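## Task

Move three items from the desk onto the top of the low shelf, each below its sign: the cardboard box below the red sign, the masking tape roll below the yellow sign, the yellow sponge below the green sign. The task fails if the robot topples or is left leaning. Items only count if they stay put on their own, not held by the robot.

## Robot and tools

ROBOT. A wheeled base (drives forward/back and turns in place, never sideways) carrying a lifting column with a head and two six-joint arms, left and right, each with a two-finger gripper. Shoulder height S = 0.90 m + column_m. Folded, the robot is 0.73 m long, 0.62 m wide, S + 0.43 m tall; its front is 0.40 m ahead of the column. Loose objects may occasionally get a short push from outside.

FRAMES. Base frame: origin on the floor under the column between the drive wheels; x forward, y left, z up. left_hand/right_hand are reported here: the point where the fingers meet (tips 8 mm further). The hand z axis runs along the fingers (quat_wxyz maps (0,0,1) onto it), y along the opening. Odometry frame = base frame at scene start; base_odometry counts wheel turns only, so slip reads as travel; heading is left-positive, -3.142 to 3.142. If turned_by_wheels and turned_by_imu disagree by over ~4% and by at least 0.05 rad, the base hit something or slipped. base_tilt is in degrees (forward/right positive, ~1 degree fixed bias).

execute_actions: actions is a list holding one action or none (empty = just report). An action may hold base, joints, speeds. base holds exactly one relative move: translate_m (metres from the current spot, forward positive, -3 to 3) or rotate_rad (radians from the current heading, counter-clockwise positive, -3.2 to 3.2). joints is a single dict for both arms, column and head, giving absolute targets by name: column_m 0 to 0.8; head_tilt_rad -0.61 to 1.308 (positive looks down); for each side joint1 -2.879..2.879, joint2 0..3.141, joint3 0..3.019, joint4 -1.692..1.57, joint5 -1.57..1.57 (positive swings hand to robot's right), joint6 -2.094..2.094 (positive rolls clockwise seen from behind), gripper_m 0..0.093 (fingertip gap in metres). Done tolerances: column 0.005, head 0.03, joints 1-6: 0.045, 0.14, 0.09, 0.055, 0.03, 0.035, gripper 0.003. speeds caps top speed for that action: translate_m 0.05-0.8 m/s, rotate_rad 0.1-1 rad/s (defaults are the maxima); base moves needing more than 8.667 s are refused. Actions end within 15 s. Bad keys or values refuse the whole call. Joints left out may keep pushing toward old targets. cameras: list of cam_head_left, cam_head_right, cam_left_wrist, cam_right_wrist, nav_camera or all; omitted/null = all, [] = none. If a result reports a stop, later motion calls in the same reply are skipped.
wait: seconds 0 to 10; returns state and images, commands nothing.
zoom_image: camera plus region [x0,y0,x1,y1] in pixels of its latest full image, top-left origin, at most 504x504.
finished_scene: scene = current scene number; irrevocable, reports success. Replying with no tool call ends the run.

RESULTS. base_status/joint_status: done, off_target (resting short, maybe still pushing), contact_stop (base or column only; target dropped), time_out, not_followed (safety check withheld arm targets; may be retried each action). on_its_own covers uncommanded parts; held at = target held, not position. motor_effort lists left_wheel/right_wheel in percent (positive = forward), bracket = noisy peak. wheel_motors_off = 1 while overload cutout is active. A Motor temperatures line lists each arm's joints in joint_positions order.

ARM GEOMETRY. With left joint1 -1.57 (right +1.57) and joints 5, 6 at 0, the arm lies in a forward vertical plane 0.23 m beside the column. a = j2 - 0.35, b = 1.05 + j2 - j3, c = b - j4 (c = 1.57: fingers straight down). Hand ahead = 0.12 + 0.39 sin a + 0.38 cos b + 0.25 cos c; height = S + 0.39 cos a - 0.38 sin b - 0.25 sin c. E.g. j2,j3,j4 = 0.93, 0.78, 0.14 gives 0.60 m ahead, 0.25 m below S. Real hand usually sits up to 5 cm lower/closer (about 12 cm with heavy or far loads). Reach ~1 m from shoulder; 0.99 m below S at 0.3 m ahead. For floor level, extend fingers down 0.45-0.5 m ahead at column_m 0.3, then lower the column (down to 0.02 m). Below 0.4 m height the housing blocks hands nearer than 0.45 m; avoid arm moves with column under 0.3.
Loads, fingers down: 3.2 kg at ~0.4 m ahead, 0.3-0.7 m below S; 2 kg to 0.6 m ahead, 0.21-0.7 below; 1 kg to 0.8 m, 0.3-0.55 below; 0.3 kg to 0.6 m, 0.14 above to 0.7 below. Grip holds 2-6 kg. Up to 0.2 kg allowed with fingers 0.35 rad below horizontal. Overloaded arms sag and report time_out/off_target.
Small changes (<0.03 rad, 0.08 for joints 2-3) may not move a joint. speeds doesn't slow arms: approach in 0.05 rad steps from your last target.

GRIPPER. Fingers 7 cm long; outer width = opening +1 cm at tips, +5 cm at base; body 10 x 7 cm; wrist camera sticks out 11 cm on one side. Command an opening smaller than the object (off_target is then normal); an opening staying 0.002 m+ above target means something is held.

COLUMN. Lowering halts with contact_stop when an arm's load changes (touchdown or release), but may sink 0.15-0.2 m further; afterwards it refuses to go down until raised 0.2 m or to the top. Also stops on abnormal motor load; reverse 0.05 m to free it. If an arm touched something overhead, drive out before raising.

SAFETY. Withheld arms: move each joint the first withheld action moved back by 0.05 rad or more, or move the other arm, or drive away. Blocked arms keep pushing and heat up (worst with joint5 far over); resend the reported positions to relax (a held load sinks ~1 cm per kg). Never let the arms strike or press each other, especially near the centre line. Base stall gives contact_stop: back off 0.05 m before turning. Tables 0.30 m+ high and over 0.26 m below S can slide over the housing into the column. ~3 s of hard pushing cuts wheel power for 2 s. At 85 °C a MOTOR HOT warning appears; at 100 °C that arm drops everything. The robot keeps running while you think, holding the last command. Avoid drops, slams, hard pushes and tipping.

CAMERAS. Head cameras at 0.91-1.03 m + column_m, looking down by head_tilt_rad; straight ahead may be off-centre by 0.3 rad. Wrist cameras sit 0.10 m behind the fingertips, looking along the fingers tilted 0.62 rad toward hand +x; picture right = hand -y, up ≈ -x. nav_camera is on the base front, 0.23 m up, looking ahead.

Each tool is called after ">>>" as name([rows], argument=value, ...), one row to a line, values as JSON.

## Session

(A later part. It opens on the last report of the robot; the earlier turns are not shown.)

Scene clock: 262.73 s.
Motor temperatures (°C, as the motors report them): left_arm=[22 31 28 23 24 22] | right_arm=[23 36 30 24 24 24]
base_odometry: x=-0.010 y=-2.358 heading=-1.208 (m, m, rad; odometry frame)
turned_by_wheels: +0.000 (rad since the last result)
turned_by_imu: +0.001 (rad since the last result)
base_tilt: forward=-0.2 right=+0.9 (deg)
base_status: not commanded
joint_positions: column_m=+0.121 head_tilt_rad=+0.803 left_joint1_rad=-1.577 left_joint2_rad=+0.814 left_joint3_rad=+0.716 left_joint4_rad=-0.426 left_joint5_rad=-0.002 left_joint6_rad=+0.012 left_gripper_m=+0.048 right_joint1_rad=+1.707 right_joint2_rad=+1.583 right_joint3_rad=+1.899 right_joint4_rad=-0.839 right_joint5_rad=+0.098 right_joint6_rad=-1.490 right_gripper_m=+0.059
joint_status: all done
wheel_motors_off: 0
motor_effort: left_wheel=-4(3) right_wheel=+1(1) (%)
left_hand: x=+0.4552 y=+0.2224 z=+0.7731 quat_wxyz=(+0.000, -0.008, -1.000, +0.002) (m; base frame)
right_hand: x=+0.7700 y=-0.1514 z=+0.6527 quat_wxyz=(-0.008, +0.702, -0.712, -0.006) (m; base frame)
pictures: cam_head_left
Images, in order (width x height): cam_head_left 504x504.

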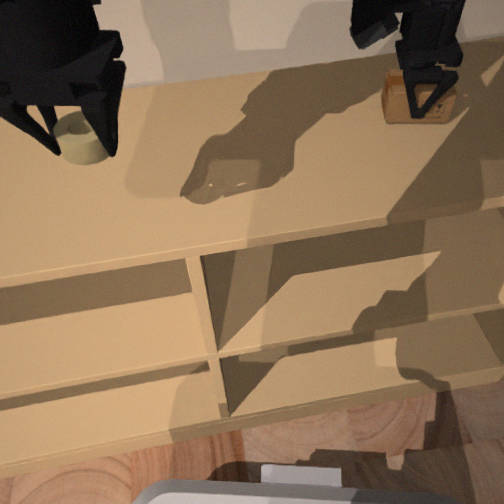

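>>> execute_actions([
  {"joints": {"right_gripper_m": 0.093}},
], cameras=[])

>>> execute_actions([
  {"joints": {"column_m": 0.18}},
], cameras=["cam_head_right", "cam_right_wrist"])

Scene clock: 271.60 s.
Motor temperatures (°C, as the motors report them): left_arm=[22 31 28 23 24 22] | right_arm=[23 36 30 24 24 24]
base_odometry: x=-0.010 y=-2.358 heading=-1.208 (m, m, rad; odometry frame)
turned_by_wheels: +0.000 (rad since the last result)
turned_by_imu: +0.001 (rad since the last result)
base_tilt: forward=-0.3 right=+0.9 (deg)
base_status: not commanded
joint_positions: column_m=+0.121 head_tilt_rad=+0.803 left_joint1_rad=-1.577 left_joint2_rad=+0.814 left_joint3_rad=+0.716 left_joint4_rad=-0.426 left_joint5_rad=-0.002 left_joint6_rad=+0.012 left_gripper_m=+0.048 right_joint1_rad=+1.707 right_joint2_rad=+1.583 right_joint3_rad=+1.899 right_joint4_rad=-0.839 right_joint5_rad=+0.098 right_joint6_rad=-1.490 right_gripper_m=+0.093
joint_status: all done
wheel_motors_off: 0
motor_effort: left_wheel=-3(4) right_wheel=+1(1) (%)
left_hand: x=+0.4552 y=+0.2224 z=+0.7731 quat_wxyz=(+0.000, -0.008, -1.000, +0.002) (m; base frame)
right_hand: x=+0.7700 y=-0.1514 z=+0.6527 quat_wxyz=(-0.008, +0.702, -0.712, -0.006) (m; base frame)
pictures: none
No camera images: the call's "cameras" was empty. Leave "cameras" out to get every camera's image.

Scene clock: 272.97 s.
Motor temperatures (°C, as the motors report them): left_arm=[22 31 28 23 24 22] | right_arm=[23 36 31 24 24 24]
base_odometry: x=-0.010 y=-2.358 heading=-1.208 (m, m, rad; odometry frame)
turned_by_wheels: +0.000 (rad since the last result)
turned_by_imu: +0.000 (rad since the last result)
base_tilt: forward=-0.2 right=+0.9 (deg)
base_status: not commanded
joint_positions: column_m=+0.180 head_tilt_rad=+0.803 left_joint1_rad=-1.577 left_joint2_rad=+0.814 left_joint3_rad=+0.716 left_joint4_rad=-0.426 left_joint5_rad=-0.002 left_joint6_rad=+0.012 left_gripper_m=+0.048 right_joint1_rad=+1.707 right_joint2_rad=+1.583 right_joint3_rad=+1.899 right_joint4_rad=-0.839 right_joint5_rad=+0.098 right_joint6_rad=-1.490 right_gripper_m=+0.093
joint_status: all done
wheel_motors_off: 0
motor_effort: left_wheel=-4(4) right_wheel=+1(1) (%)
left_hand: x=+0.4552 y=+0.2224 z=+0.8319 quat_wxyz=(+0.000, -0.008, -1.000, +0.002) (m; base frame)
right_hand: x=+0.7700 y=-0.1514 z=+0.7115 quat_wxyz=(-0.008, +0.702, -0.712, -0.006) (m; base frame)
pictures: cam_head_right, cam_right_wrist
Images, in order (width x height): cam_head_right 504x504, cam_right_wrist 504x504.

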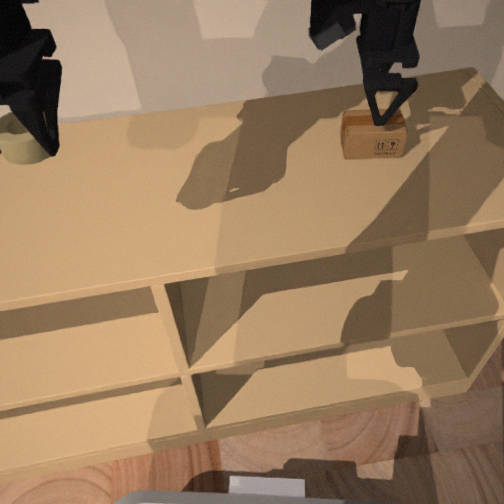

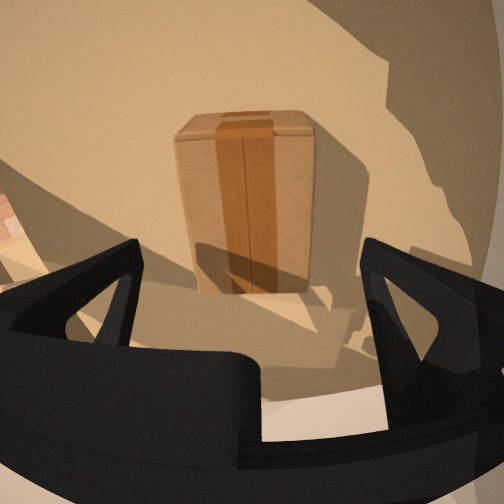

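>>> execute_actions([
  {"base": {"rotate_rad": -1.58}, "joints": {"left_joint2_rad": 1.40, "left_joint3_rad": 1.75, "left_joint4_rad": -0.86, "right_joint1_rad": 1.57, "right_joint2_rad": 0.82, "right_joint3_rad": 0.73, "right_joint4_rad": -0.42, "right_joint5_rad": 0, "right_joint6_rad": 0}},
], cameras=["cam_head_left", "cam_left_wrist"])

Scene clock: 298.77 s.
Motor temperatures (°C, as the motors report them): left_arm=[22 31 29 23 24 22] | right_arm=[23 36 31 24 24 24]
base_odometry: x=-0.010 y=-2.358 heading=-2.784 (m, m, rad; odometry frame)
turned_by_wheels: -1.576 (rad since the last result)
turned_by_imu: -1.572 (rad since the last result)
base_tilt: forward=-0.3 right=+0.9 (deg)
base_status: done
joint_positions: column_m=+0.180 head_tilt_rad=+0.803 left_joint1_rad=-1.566 left_joint2_rad=+1.404 left_joint3_rad=+1.747 left_joint4_rad=-0.852 left_joint5_rad=-0.002 left_joint6_rad=+0.012 left_gripper_m=+0.048 right_joint1_rad=+1.564 right_joint2_rad=+0.822 right_joint3_rad=+0.730 right_joint4_rad=-0.419 right_joint5_rad=+0.001 right_joint6_rad=-0.011 right_gripper_m=+0.093
joint_status: all done
wheel_motors_off: 0
motor_effort: left_wheel=+10(80) right_wheel=-10(73) (%)
left_hand: x=+0.7536 y=+0.2278 z=+0.7778 quat_wxyz=(-0.007, -0.005, -1.000, -0.003) (m; base frame)
right_hand: x=+0.4627 y=-0.2283 z=+0.8312 quat_wxyz=(-0.006, +0.004, -1.000, +0.004) (m; base frame)
pictures: cam_head_left, cam_left_wrist
Images, in order (width x height): cam_head_left 504x504, cam_left_wrist 504x504.

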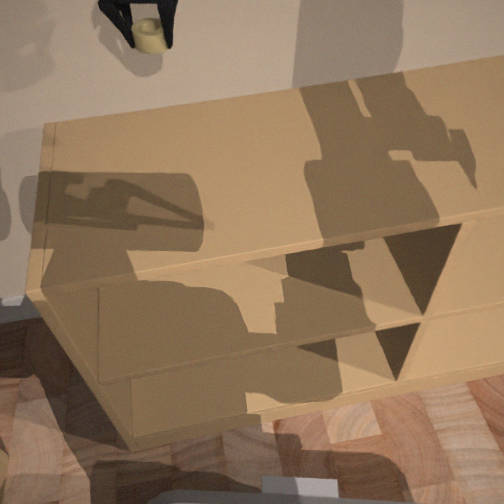

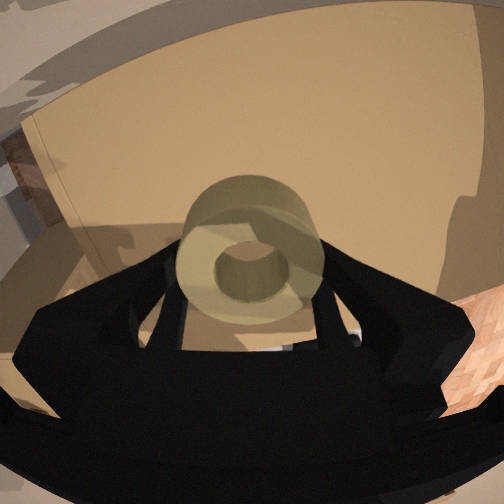

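>>> execute_actions(actions=[])

Scene clock: 332.40 s.
Motor temperatures (°C, as the motors report them): left_arm=[22 34 30 23 24 22] | right_arm=[23 33 28 24 24 24]
base_odometry: x=-0.010 y=-2.358 heading=-2.784 (m, m, rad; odometry frame)
turned_by_wheels: +0.000 (rad since the last result)
turned_by_imu: +0.001 (rad since the last result)
base_tilt: forward=-0.2 right=+0.9 (deg)
base_status: done
joint_positions: column_m=+0.180 head_tilt_rad=+0.803 left_joint1_rad=-1.566 left_joint2_rad=+1.404 left_joint3_rad=+1.747 left_joint4_rad=-0.852 left_joint5_rad=-0.002 left_joint6_rad=+0.012 left_gripper_m=+0.048 right_joint1_rad=+1.564 right_joint2_rad=+0.822 right_joint3_rad=+0.730 right_joint4_rad=-0.419 right_joint5_rad=+0.001 right_joint6_rad=-0.011 right_gripper_m=+0.093
joint_status: all done
wheel_motors_off: 0
motor_effort: left_wheel=+10(80) right_wheel=-10(73) (%)
left_hand: x=+0.7536 y=+0.2278 z=+0.7778 quat_wxyz=(-0.007, -0.005, -1.000, -0.003) (m; base frame)
right_hand: x=+0.4627 y=-0.2283 z=+0.8312 quat_wxyz=(-0.006, +0.004, -1.000, +0.004) (m; base frame)
pictures: cam_head_left, cam_head_right, cam_left_wrist, cam_right_wrist, nav_camera
Images, in order (width x height): cam_head_left 504x504, cam_head_right 504x504, cam_left_wrist 504x504, cam_right_wrist 504x504, nav_camera 504x504.

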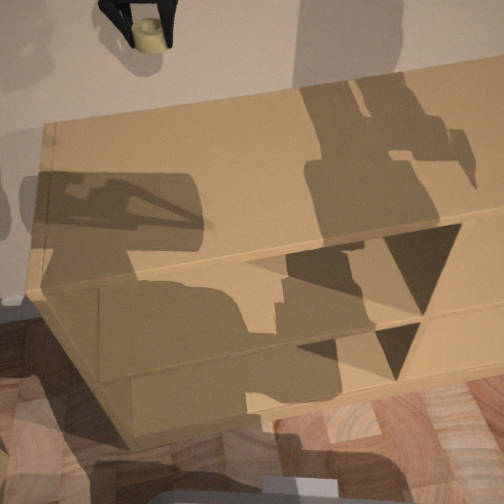

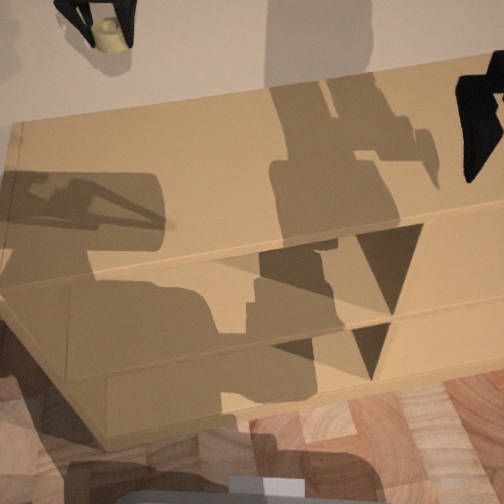

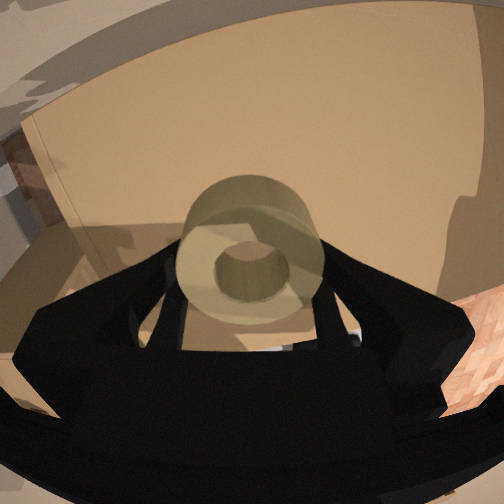

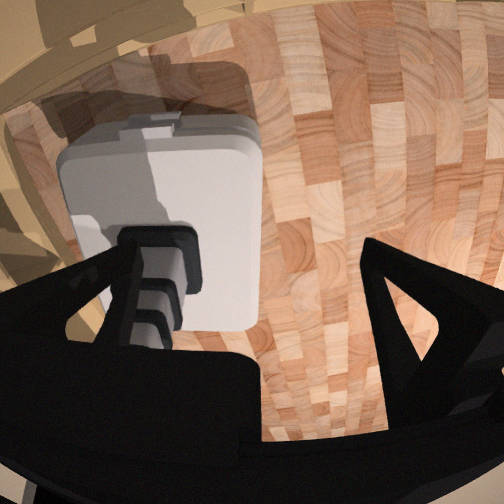

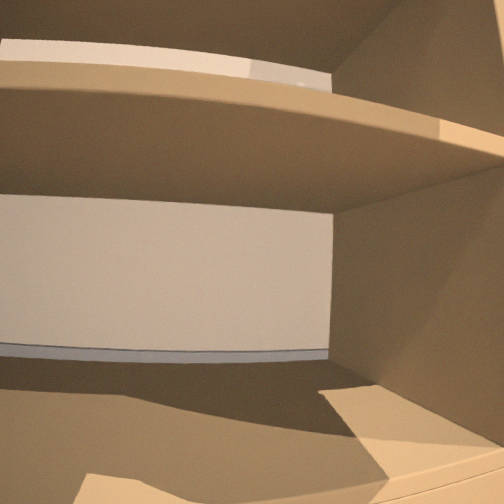

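>>> execute_actions([
  {"base":{"translate_m":-0.06},"joints":{"column_m":0.035}},
], cameras=["cam_head_left","cam_left_wrist"])

Scene clock: 345.60 s.
Motor temperatures (°C, as the motors report them): left_arm=[22 34 30 23 24 22] | right_arm=[23 33 28 24 24 24]
base_odometry: x=+0.046 y=-2.337 heading=-2.785 (m, m, rad; odometry frame)
turned_by_wheels: -0.001 (rad since the last result)
turned_by_imu: +0.000 (rad since the last result)
base_tilt: forward=-0.3 right=+0.9 (deg)
base_status: done
joint_positions: column_m=+0.035 head_tilt_rad=+0.803 left_joint1_rad=-1.566 left_joint2_rad=+1.404 left_joint3_rad=+1.741 left_joint4_rad=-0.855 left_joint5_rad=-0.002 left_joint6_rad=+0.012 left_gripper_m=+0.048 right_joint1_rad=+1.564 right_joint2_rad=+0.822 right_joint3_rad=+0.728 right_joint4_rad=-0.419 right_joint5_rad=+0.001 right_joint6_rad=-0.011 right_gripper_m=+0.093
joint_status: all done
wheel_motors_off: 0
motor_effort: left_wheel=-2(55) right_wheel=-2(63) (%)
left_hand: x=+0.7501 y=+0.2278 z=+0.6313 quat_wxyz=(-0.003, -0.005, -1.000, -0.003) (m; base frame)
right_hand: x=+0.4621 y=-0.2283 z=+0.6862 quat_wxyz=(-0.005, +0.004, -1.000, +0.004) (m; base frame)
pictures: cam_head_left, cam_left_wrist
Images, in order (width x height): cam_head_left 504x504, cam_left_wrist 504x504.

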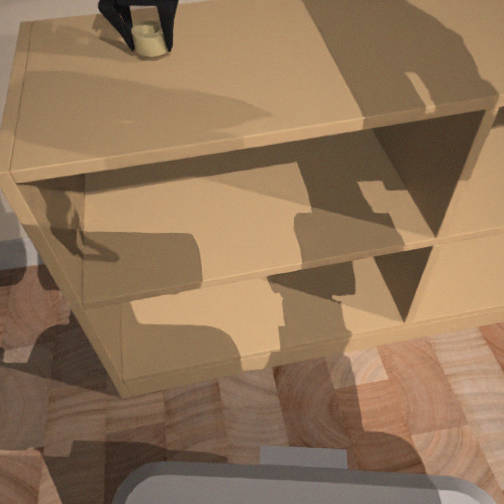

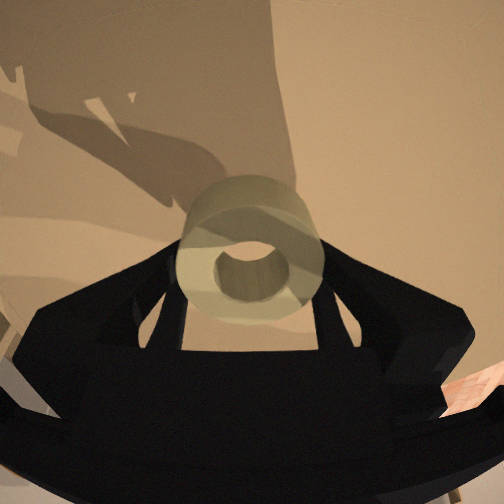

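>>> execute_actions([
  {"joints":{"column_m":0.021}},
], cameras=["cam_head_left","cam_left_wrist"])

Scene clock: 350.67 s.
Motor temperatures (°C, as the motors report them): left_arm=[22 35 30 23 24 22] | right_arm=[23 33 28 24 24 24]
base_odometry: x=+0.046 y=-2.337 heading=-2.785 (m, m, rad; odometry frame)
turned_by_wheels: +0.000 (rad since the last result)
turned_by_imu: +0.001 (rad since the last result)
base_tilt: forward=-0.2 right=+0.9 (deg)
base_status: not commanded
joint_positions: column_m=+0.021 head_tilt_rad=+0.803 left_joint1_rad=-1.566 left_joint2_rad=+1.404 left_joint3_rad=+1.741 left_joint4_rad=-0.855 left_joint5_rad=-0.002 left_joint6_rad=+0.012 left_gripper_m=+0.048 right_joint1_rad=+1.564 right_joint2_rad=+0.822 right_joint3_rad=+0.728 right_joint4_rad=-0.419 right_joint5_rad=+0.001 right_joint6_rad=-0.011 right_gripper_m=+0.093
joint_status: all done
wheel_motors_off: 0
motor_effort: left_wheel=-3(4) right_wheel=-3(3) (%)
left_hand: x=+0.7499 y=+0.2278 z=+0.6172 quat_wxyz=(-0.003, -0.005, -1.000, -0.003) (m; base frame)
right_hand: x=+0.4621 y=-0.2283 z=+0.6722 quat_wxyz=(-0.005, +0.004, -1.000, +0.004) (m; base frame)
pictures: cam_head_left, cam_left_wrist
Images, in order (width x height): cam_head_left 504x504, cam_left_wrist 504x504.

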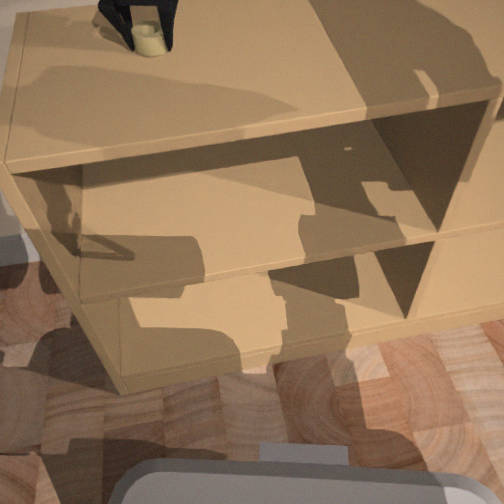

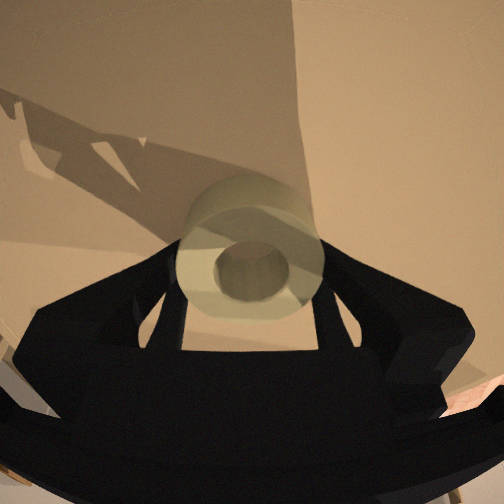

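>>> execute_actions([
  {"joints":{"column_m":0.013}},
], cameras=["cam_left_wrist"])

Scene clock: 357.47 s.
Motor temperatures (°C, as the motors report them): left_arm=[22 35 31 23 24 22] | right_arm=[23 32 28 24 24 24]
base_odometry: x=+0.046 y=-2.337 heading=-2.785 (m, m, rad; odometry frame)
turned_by_wheels: +0.000 (rad since the last result)
turned_by_imu: +0.001 (rad since the last result)
base_tilt: forward=-0.3 right=+0.9 (deg)
base_status: not commanded
joint_positions: column_m=+0.013 head_tilt_rad=+0.803 left_joint1_rad=-1.566 left_joint2_rad=+1.395 left_joint3_rad=+1.741 left_joint4_rad=-0.863 left_joint5_rad=-0.001 left_joint6_rad=+0.012 left_gripper_m=+0.048 right_joint1_rad=+1.564 right_joint2_rad=+0.822 right_joint3_rad=+0.728 right_joint4_rad=-0.419 right_joint5_rad=+0.001 right_joint6_rad=-0.011 right_gripper_m=+0.093
joint_status: all done
wheel_motors_off: 0
motor_effort: left_wheel=-3(4) right_wheel=-3(3) (%)
left_hand: x=+0.7508 y=+0.2277 z=+0.6149 quat_wxyz=(-0.003, -0.005, -1.000, -0.003) (m; base frame)
right_hand: x=+0.4621 y=-0.2283 z=+0.6642 quat_wxyz=(-0.005, +0.004, -1.000, +0.004) (m; base frame)
pictures: cam_left_wrist
Images, in order (width x height): cam_left_wrist 504x504.

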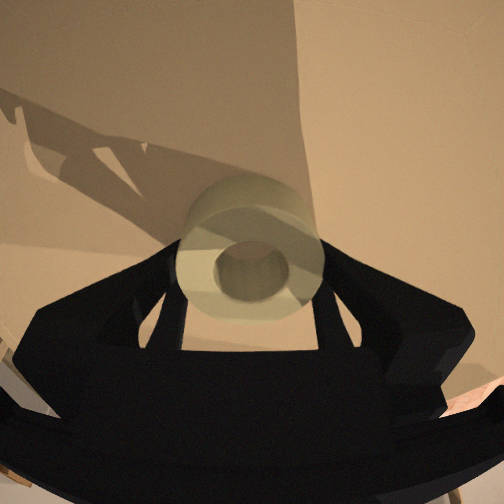

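Touched. Release.

>>> execute_actions([
  {"joints":{"left_gripper_m":0.093}},
], cameras=[])

>>> execute_actions([
  {"joints":{"column_m":0.09,"head_tilt_rad":0.5}},
], cameras=["cam_head_left","cam_left_wrist"])

Scene clock: 369.27 s.
Motor temperatures (°C, as the motors report them): left_arm=[22 35 31 23 24 22] | right_arm=[23 32 28 24 24 24]
base_odometry: x=+0.046 y=-2.337 heading=-2.785 (m, m, rad; odometry frame)
turned_by_wheels: +0.000 (rad since the last result)
turned_by_imu: +0.001 (rad since the last result)
base_tilt: forward=-0.3 right=+0.9 (deg)
base_status: not commanded
joint_positions: column_m=+0.013 head_tilt_rad=+0.803 left_joint1_rad=-1.566 left_joint2_rad=+1.395 left_joint3_rad=+1.741 left_joint4_rad=-0.863 left_joint5_rad=+0.000 left_joint6_rad=+0.011 left_gripper_m=+0.093 right_joint1_rad=+1.564 right_joint2_rad=+0.822 right_joint3_rad=+0.728 right_joint4_rad=-0.419 right_joint5_rad=+0.001 right_joint6_rad=-0.011 right_gripper_m=+0.093
joint_status: all done
wheel_motors_off: 0
motor_effort: left_wheel=-4(4) right_wheel=-3(4) (%)
left_hand: x=+0.7508 y=+0.2276 z=+0.6149 quat_wxyz=(-0.003, -0.004, -1.000, -0.002) (m; base frame)
right_hand: x=+0.4621 y=-0.2283 z=+0.6642 quat_wxyz=(-0.005, +0.004, -1.000, +0.004) (m; base frame)
pictures: none
No camera images: the call's "cameras" was empty. Leave "cameras" out to get every camera's image.

Scene clock: 370.87 s.
Motor temperatures (°C, as the motors report them): left_arm=[22 35 31 23 24 22] | right_arm=[23 32 28 24 24 24]
base_odometry: x=+0.046 y=-2.337 heading=-2.785 (m, m, rad; odometry frame)
turned_by_wheels: +0.000 (rad since the last result)
turned_by_imu: +0.001 (rad since the last result)
base_tilt: forward=-0.3 right=+0.9 (deg)
base_status: not commanded
joint_positions: column_m=+0.090 head_tilt_rad=+0.518 left_joint1_rad=-1.566 left_joint2_rad=+1.395 left_joint3_rad=+1.741 left_joint4_rad=-0.863 left_joint5_rad=+0.000 left_joint6_rad=+0.011 left_gripper_m=+0.093 right_joint1_rad=+1.564 right_joint2_rad=+0.822 right_joint3_rad=+0.728 right_joint4_rad=-0.419 right_joint5_rad=+0.001 right_joint6_rad=-0.011 right_gripper_m=+0.093
joint_status: all done
wheel_motors_off: 0
motor_effort: left_wheel=-4(3) right_wheel=-3(3) (%)
left_hand: x=+0.7508 y=+0.2276 z=+0.6917 quat_wxyz=(-0.003, -0.004, -1.000, -0.002) (m; base frame)
right_hand: x=+0.4621 y=-0.2283 z=+0.7411 quat_wxyz=(-0.005, +0.004, -1.000, +0.004) (m; base frame)
pictures: cam_head_left, cam_left_wrist
Images, in order (width x height): cam_head_left 504x504, cam_left_wrist 504x504.

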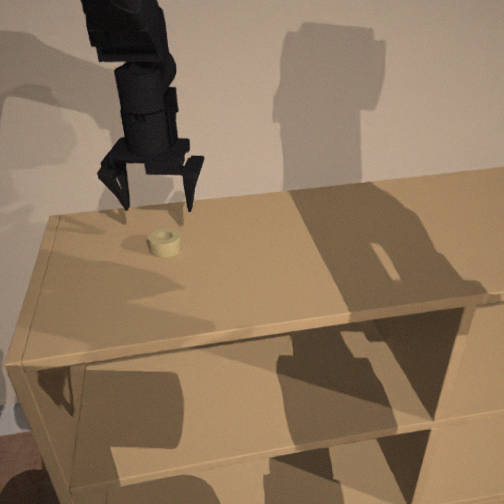

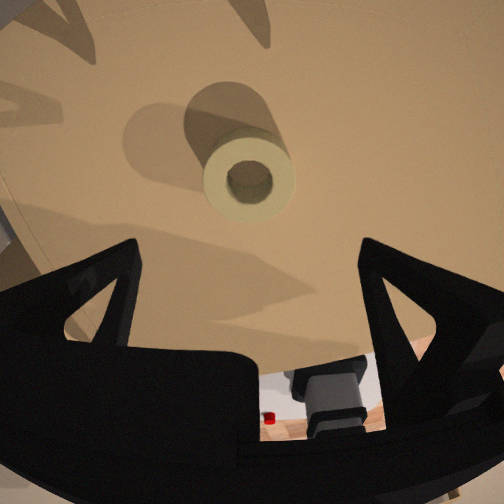

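>>> execute_actions([
  {"base":{"rotate_rad":-1.356},"joints":{"column_m":0.24,"head_tilt_rad":0.2,"left_joint6_rad":1.5}},
], cameras=["cam_head_left","cam_head_right","nav_camera"])

Scene clock: 408.83 s.
Motor temperatures (°C, as the motors report them): left_arm=[22 35 31 23 24 22] | right_arm=[23 32 28 24 24 24]
base_odometry: x=+0.046 y=-2.337 heading=+2.146 (m, m, rad; odometry frame)
turned_by_wheels: -1.352 (rad since the last result)
turned_by_imu: -1.348 (rad since the last result)
base_tilt: forward=-0.3 right=+0.9 (deg)
base_status: done
joint_positions: column_m=+0.240 head_tilt_rad=+0.219 left_joint1_rad=-1.566 left_joint2_rad=+1.395 left_joint3_rad=+1.740 left_joint4_rad=-0.863 left_joint5_rad=+0.000 left_joint6_rad=+1.487 left_gripper_m=+0.093 right_joint1_rad=+1.565 right_joint2_rad=+0.822 right_joint3_rad=+0.728 right_joint4_rad=-0.419 right_joint5_rad=+0.001 right_joint6_rad=-0.011 right_gripper_m=+0.093
joint_status: all done
wheel_motors_off: 0
motor_effort: left_wheel=+11(85) right_wheel=-10(52) (%)
left_hand: x=+0.7506 y=+0.2276 z=+0.8416 quat_wxyz=(-0.001, -0.676, -0.737, -0.004) (m; base frame)
right_hand: x=+0.4621 y=-0.2282 z=+0.8911 quat_wxyz=(-0.005, +0.004, -1.000, +0.003) (m; base frame)
pictures: cam_head_left, cam_head_right, nav_camera
Images, in order (width x height): cam_head_left 504x504, cam_head_right 504x504, nav_camera 504x504.

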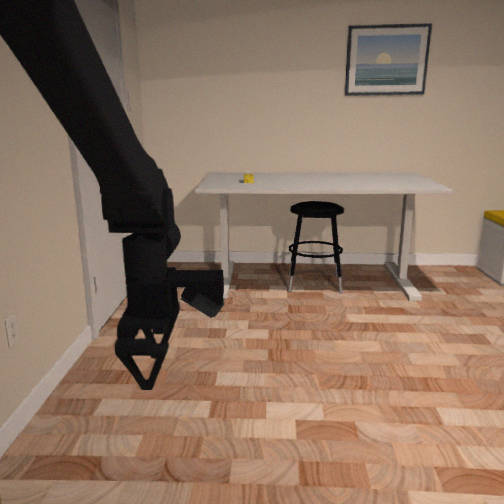

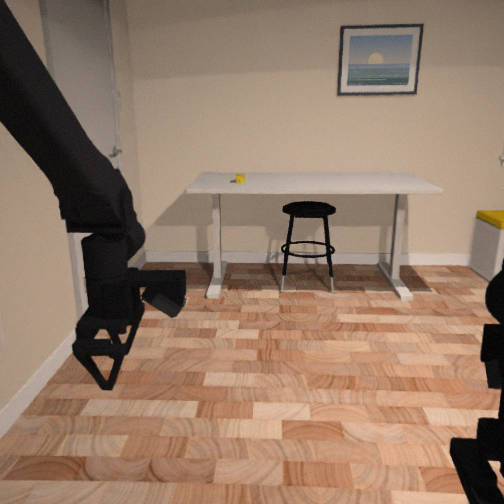

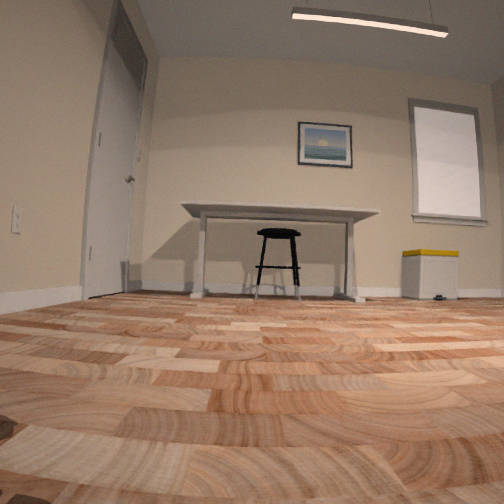

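>>> zoom_image(camera="cam_head_left", region=[190, 150, 310, 210])

Region (190, 150, 310, 210) of cam_head_left's 504x504 image, scaled by 4.200, with more detail than that image has.

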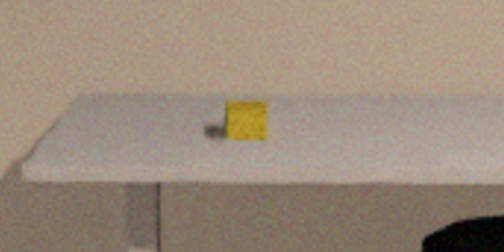

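>>> execute_actions([
  {"base":{"translate_m":2.35},"joints":{"head_tilt_rad":0.5,"left_joint1_rad":-1.40,"left_joint5_rad":0.14,"left_joint6_rad":0.0}},
], cameras=["cam_head_left","cam_head_right","cam_left_wrist","nav_camera"])

Scene clock: 432.33 s.
Motor temperatures (°C, as the motors report them): left_arm=[22 36 32 23 24 22] | right_arm=[23 31 28 24 24 24]
base_odometry: x=-1.233 y=-0.365 heading=+2.145 (m, m, rad; odometry frame)
turned_by_wheels: -0.001 (rad since the last result)
turned_by_imu: +0.000 (rad since the last result)
base_tilt: forward=-0.3 right=+0.9 (deg)
base_status: done
joint_positions: column_m=+0.240 head_tilt_rad=+0.504 left_joint1_rad=-1.387 left_joint2_rad=+1.395 left_joint3_rad=+1.740 left_joint4_rad=-0.862 left_joint5_rad=+0.136 left_joint6_rad=+0.013 left_gripper_m=+0.093 right_joint1_rad=+1.565 right_joint2_rad=+0.822 right_joint3_rad=+0.728 right_joint4_rad=-0.419 right_joint5_rad=+0.001 right_joint6_rad=-0.011 right_gripper_m=+0.093
joint_status: all done
wheel_motors_off: 0
motor_effort: left_wheel=-2(67) right_wheel=+2(52) (%)
left_hand: x=+0.7477 y=+0.3102 z=+0.8480 quat_wxyz=(-0.006, +0.039, -0.999, -0.012) (m; base frame)
right_hand: x=+0.4621 y=-0.2282 z=+0.8911 quat_wxyz=(-0.005, +0.004, -1.000, +0.003) (m; base frame)
pictures: cam_head_left, cam_head_right, cam_left_wrist, nav_camera
Images, in order (width x height): cam_head_left 504x504, cam_head_right 504x504, cam_left_wrist 504x504, nav_camera 504x504.

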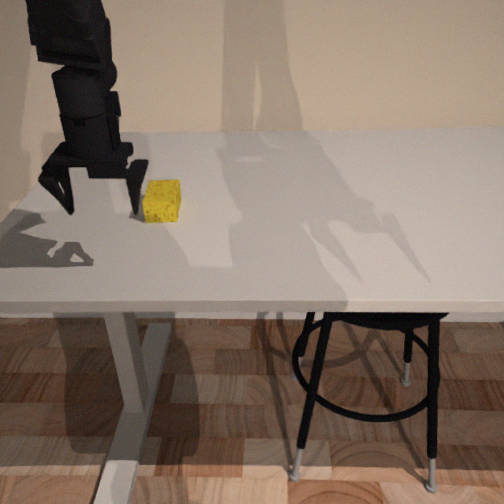

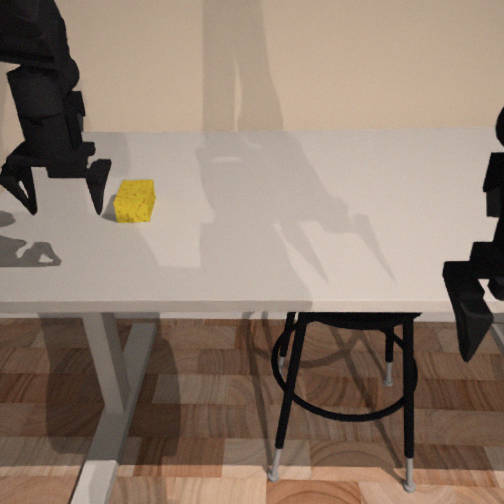

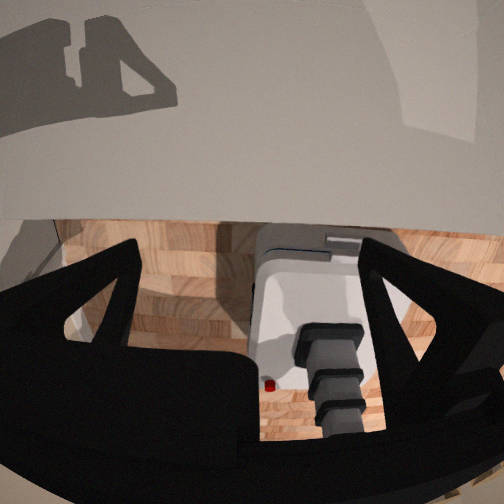

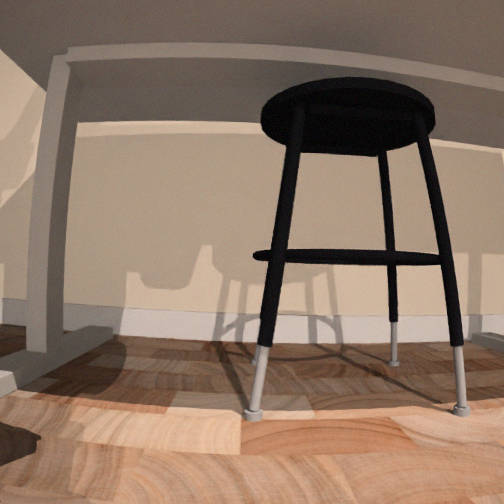

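>>> execute_actions([
  {"base":{"translate_m":0.26},"joints":{"column_m":0.20,"head_tilt_rad":0.7}},
], cameras=["cam_head_left","cam_head_right","cam_left_wrist"])

Scene clock: 464.33 s.
Motor temperatures (°C, as the motors report them): left_arm=[22 36 32 23 24 22] | right_arm=[23 31 28 24 24 24]
base_odometry: x=-1.374 y=-0.146 heading=+2.145 (m, m, rad; odometry frame)
turned_by_wheels: +0.000 (rad since the last result)
turned_by_imu: +0.001 (rad since the last result)
base_tilt: forward=-0.2 right=+1.0 (deg)
base_status: done
joint_positions: column_m=+0.200 head_tilt_rad=+0.703 left_joint1_rad=-1.387 left_joint2_rad=+1.395 left_joint3_rad=+1.739 left_joint4_rad=-0.862 left_joint5_rad=+0.136 left_joint6_rad=+0.013 left_gripper_m=+0.093 right_joint1_rad=+1.565 right_joint2_rad=+0.822 right_joint3_rad=+0.729 right_joint4_rad=-0.419 right_joint5_rad=+0.001 right_joint6_rad=-0.011 right_gripper_m=+0.093
joint_status: all done
wheel_motors_off: 0
motor_effort: left_wheel=-1(35) right_wheel=+1(32) (%)
left_hand: x=+0.7474 y=+0.3100 z=+0.8079 quat_wxyz=(-0.006, +0.039, -0.999, -0.011) (m; base frame)
right_hand: x=+0.4624 y=-0.2282 z=+0.8514 quat_wxyz=(-0.006, +0.004, -1.000, +0.003) (m; base frame)
pictures: cam_head_left, cam_head_right, cam_left_wrist
Images, in order (width x height): cam_head_left 504x504, cam_head_right 504x504, cam_left_wrist 504x504.

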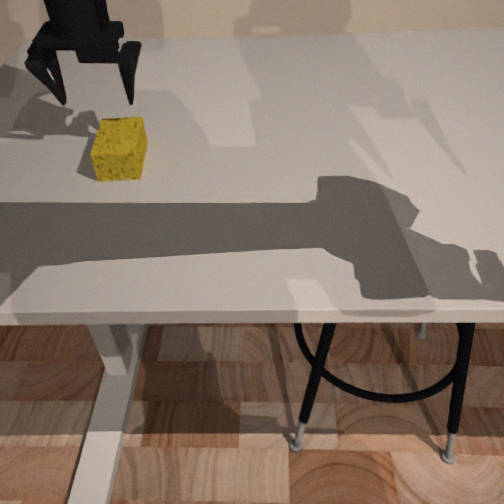

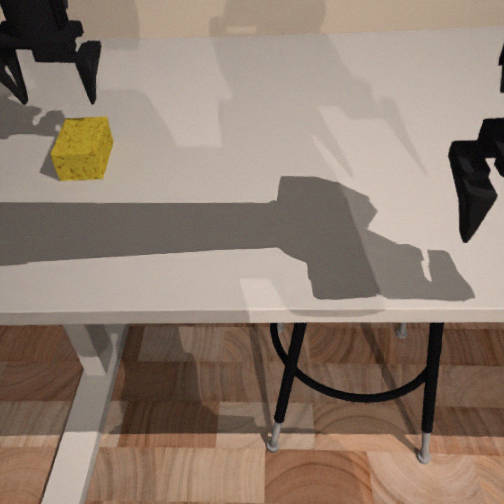

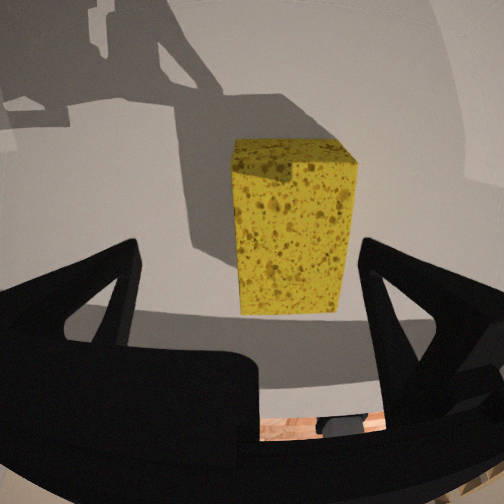

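>>> execute_actions([
  {"base":{"translate_m":-0.03},"joints":{"left_joint1_rad":-1.445,"left_joint5_rad":0.10,"column_m":0.17}},
], cameras=["cam_head_left","cam_left_wrist"])

Scene clock: 475.33 s.
Motor temperatures (°C, as the motors report them): left_arm=[22 36 32 23 24 22] | right_arm=[23 31 28 24 24 24]
base_odometry: x=-1.358 y=-0.172 heading=+2.145 (m, m, rad; odometry frame)
turned_by_wheels: +0.000 (rad since the last result)
turned_by_imu: +0.002 (rad since the last result)
base_tilt: forward=-0.2 right=+0.9 (deg)
base_status: done
joint_positions: column_m=+0.170 head_tilt_rad=+0.703 left_joint1_rad=-1.442 left_joint2_rad=+1.395 left_joint3_rad=+1.739 left_joint4_rad=-0.862 left_joint5_rad=+0.103 left_joint6_rad=+0.012 left_gripper_m=+0.093 right_joint1_rad=+1.565 right_joint2_rad=+0.822 right_joint3_rad=+0.729 right_joint4_rad=-0.419 right_joint5_rad=+0.001 right_joint6_rad=-0.011 right_gripper_m=+0.093
joint_status: all done
wheel_motors_off: 0
motor_effort: left_wheel=+0(33) right_wheel=+0(29) (%)
left_hand: x=+0.7491 y=+0.2833 z=+0.7746 quat_wxyz=(-0.005, +0.026, -1.000, -0.004) (m; base frame)
right_hand: x=+0.4624 y=-0.2282 z=+0.8214 quat_wxyz=(-0.006, +0.004, -1.000, +0.003) (m; base frame)
pictures: cam_head_left, cam_left_wrist
Images, in order (width x height): cam_head_left 504x504, cam_left_wrist 504x504.

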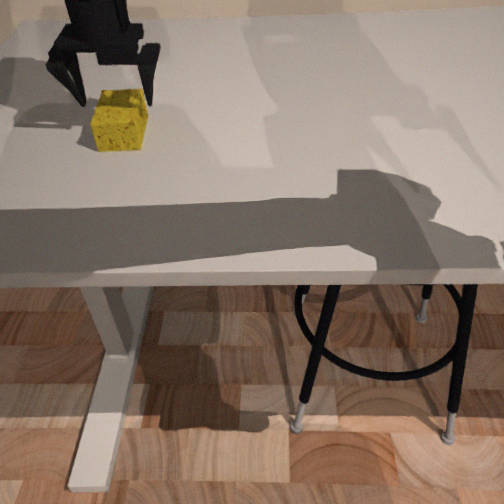

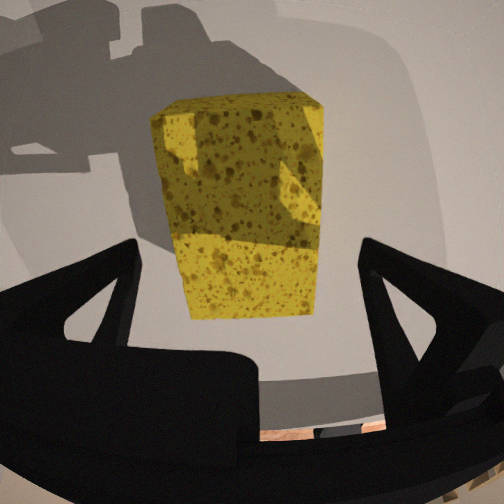

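Well centred. Descend.

>>> execute_actions([
  {"joints":{"column_m":0.135}},
], cameras=["cam_left_wrist"])

>>> execute_actions([
  {"joints":{"left_gripper_m":0.04}},
], cameras=["cam_head_left","cam_left_wrist"])

Scene clock: 495.97 s.
Motor temperatures (°C, as the motors report them): left_arm=[22 36 32 23 24 22] | right_arm=[23 31 27 24 24 24]
base_odometry: x=-1.358 y=-0.172 heading=+2.145 (m, m, rad; odometry frame)
turned_by_wheels: +0.000 (rad since the last result)
turned_by_imu: +0.001 (rad since the last result)
base_tilt: forward=-0.3 right=+0.9 (deg)
base_status: not commanded
joint_positions: column_m=+0.135 head_tilt_rad=+0.703 left_joint1_rad=-1.442 left_joint2_rad=+1.395 left_joint3_rad=+1.739 left_joint4_rad=-0.862 left_joint5_rad=+0.103 left_joint6_rad=+0.012 left_gripper_m=+0.093 right_joint1_rad=+1.565 right_joint2_rad=+0.822 right_joint3_rad=+0.729 right_joint4_rad=-0.419 right_joint5_rad=+0.001 right_joint6_rad=-0.011 right_gripper_m=+0.093
joint_status: all done
wheel_motors_off: 0
motor_effort: left_wheel=+0(0) right_wheel=+0(0) (%)
left_hand: x=+0.7491 y=+0.2833 z=+0.7396 quat_wxyz=(-0.005, +0.026, -1.000, -0.004) (m; base frame)
right_hand: x=+0.4624 y=-0.2282 z=+0.7864 quat_wxyz=(-0.006, +0.004, -1.000, +0.003) (m; base frame)
pictures: cam_left_wrist
Images, in order (width x height): cam_left_wrist 504x504.

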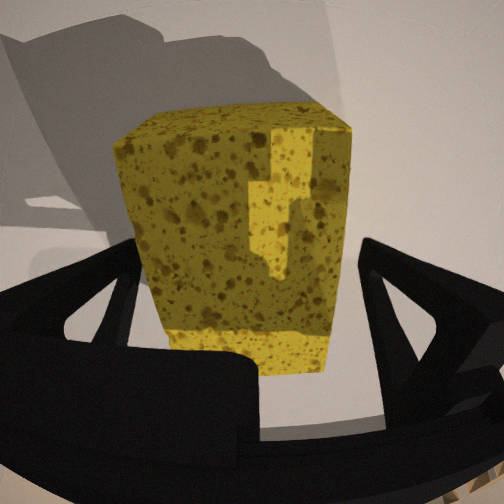

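Scene clock: 496.57 s.
Motor temperatures (°C, as the motors report them): left_arm=[22 36 32 23 24 22] | right_arm=[23 31 27 24 24 24]
base_odometry: x=-1.358 y=-0.172 heading=+2.145 (m, m, rad; odometry frame)
turned_by_wheels: +0.000 (rad since the last result)
turned_by_imu: +0.000 (rad since the last result)
base_tilt: forward=-0.3 right=+0.9 (deg)
base_status: not commanded
joint_positions: column_m=+0.135 head_tilt_rad=+0.703 left_joint1_rad=-1.442 left_joint2_rad=+1.395 left_joint3_rad=+1.739 left_joint4_rad=-0.862 left_joint5_rad=+0.103 left_joint6_rad=+0.012 left_gripper_m=+0.060 right_joint1_rad=+1.565 right_joint2_rad=+0.822 right_joint3_rad=+0.729 right_joint4_rad=-0.419 right_joint5_rad=+0.001 right_joint6_rad=-0.011 right_gripper_m=+0.093
joint_status: left_gripper_m off_target (ended at +0.060, target +0.040)
wheel_motors_off: 0
motor_effort: left_wheel=+0(1) right_wheel=+0(0) (%)
left_hand: x=+0.7491 y=+0.2833 z=+0.7396 quat_wxyz=(-0.005, +0.026, -1.000, -0.004) (m; base frame)
right_hand: x=+0.4624 y=-0.2282 z=+0.7864 quat_wxyz=(-0.006, +0.004, -1.000, +0.003) (m; base frame)
pictures: cam_head_left, cam_left_wrist
Images, in order (width x height): cam_head_left 504x504, cam_left_wrist 504x504.

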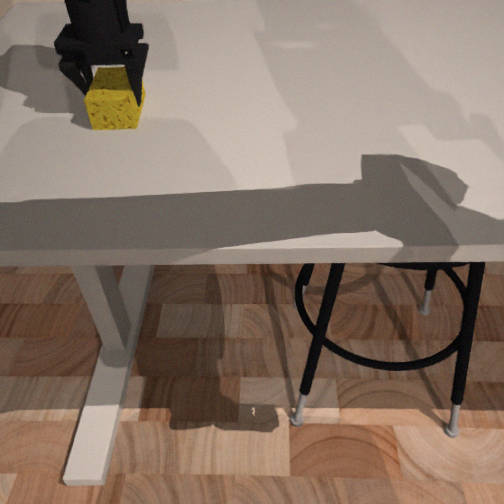

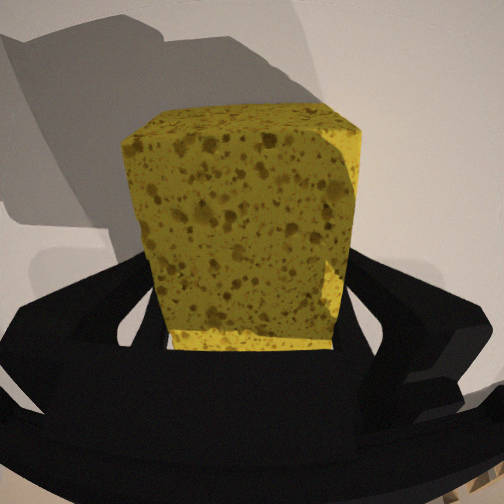

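>>> execute_actions([
  {"joints":{"column_m":0.16}},
], cameras=[])

>>> execute_actions([
  {"base":{"rotate_rad":-2.77},"joints":{"column_m":0.18,"head_tilt_rad":0.2,"left_joint1_rad":-1.60,"left_joint5_rad":-0.02}},
], cameras=["cam_head_left","cam_head_right","nav_camera"])

Scene clock: 522.03 s.
Motor temperatures (°C, as the motors report them): left_arm=[22 36 33 23 24 22] | right_arm=[23 31 27 24 24 24]
base_odometry: x=-1.358 y=-0.172 heading=+2.145 (m, m, rad; odometry frame)
turned_by_wheels: +0.000 (rad since the last result)
turned_by_imu: +0.001 (rad since the last result)
base_tilt: forward=-0.2 right=+0.9 (deg)
base_status: not commanded
joint_positions: column_m=+0.160 head_tilt_rad=+0.703 left_joint1_rad=-1.442 left_joint2_rad=+1.395 left_joint3_rad=+1.739 left_joint4_rad=-0.862 left_joint5_rad=+0.103 left_joint6_rad=+0.012 left_gripper_m=+0.060 right_joint1_rad=+1.565 right_joint2_rad=+0.822 right_joint3_rad=+0.729 right_joint4_rad=-0.419 right_joint5_rad=+0.001 right_joint6_rad=-0.011 right_gripper_m=+0.093
joint_status: all done
wheel_motors_off: 0
motor_effort: left_wheel=+2(1) right_wheel=+0(0) (%)
left_hand: x=+0.7491 y=+0.2833 z=+0.7645 quat_wxyz=(-0.005, +0.026, -1.000, -0.004) (m; base frame)
right_hand: x=+0.4624 y=-0.2282 z=+0.8113 quat_wxyz=(-0.006, +0.004, -1.000, +0.003) (m; base frame)
pictures: none
No camera images: the call's "cameras" was empty. Leave "cameras" out to get every camera's image.

Scene clock: 526.80 s.
Motor temperatures (°C, as the motors report them): left_arm=[22 37 33 23 24 22] | right_arm=[23 30 27 24 24 24]
base_odometry: x=-1.358 y=-0.172 heading=-0.621 (m, m, rad; odometry frame)
turned_by_wheels: -2.766 (rad since the last result)
turned_by_imu: -2.764 (rad since the last result)
base_tilt: forward=-0.3 right=+0.8 (deg)
base_status: done
joint_positions: column_m=+0.180 head_tilt_rad=+0.220 left_joint1_rad=-1.603 left_joint2_rad=+1.395 left_joint3_rad=+1.738 left_joint4_rad=-0.862 left_joint5_rad=-0.018 left_joint6_rad=+0.012 left_gripper_m=+0.060 right_joint1_rad=+1.565 right_joint2_rad=+0.822 right_joint3_rad=+0.729 right_joint4_rad=-0.419 right_joint5_rad=+0.001 right_joint6_rad=-0.011 right_gripper_m=+0.093
joint_status: all done
wheel_motors_off: 0
motor_effort: left_wheel=+10(69) right_wheel=-10(68) (%)
left_hand: x=+0.7499 y=+0.2084 z=+0.7813 quat_wxyz=(-0.003, -0.014, -1.000, +0.005) (m; base frame)
right_hand: x=+0.4624 y=-0.2282 z=+0.8313 quat_wxyz=(-0.006, +0.004, -1.000, +0.003) (m; base frame)
pictures: cam_head_left, cam_head_right, nav_camera
Images, in order (width x height): cam_head_left 504x504, cam_head_right 504x504, nav_camera 504x504.

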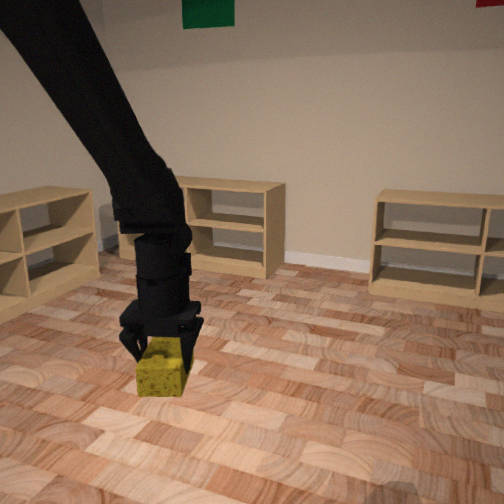

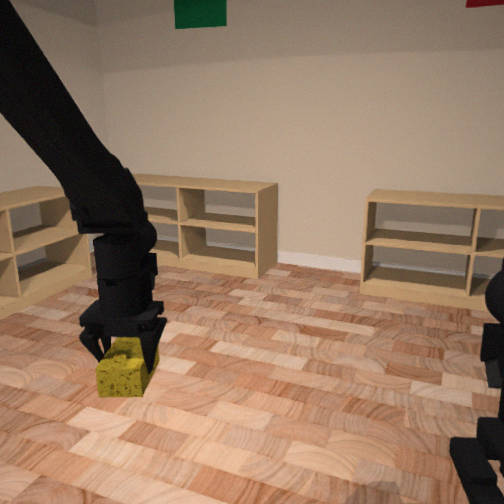

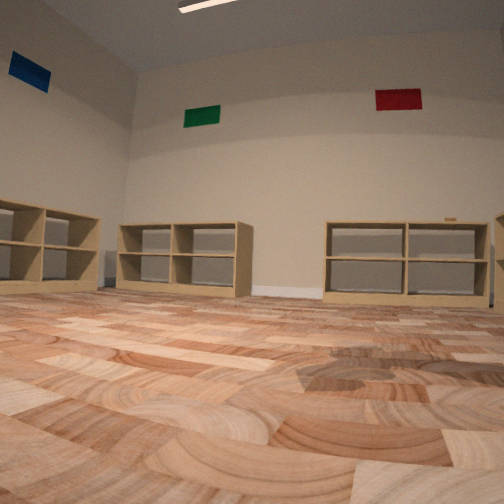

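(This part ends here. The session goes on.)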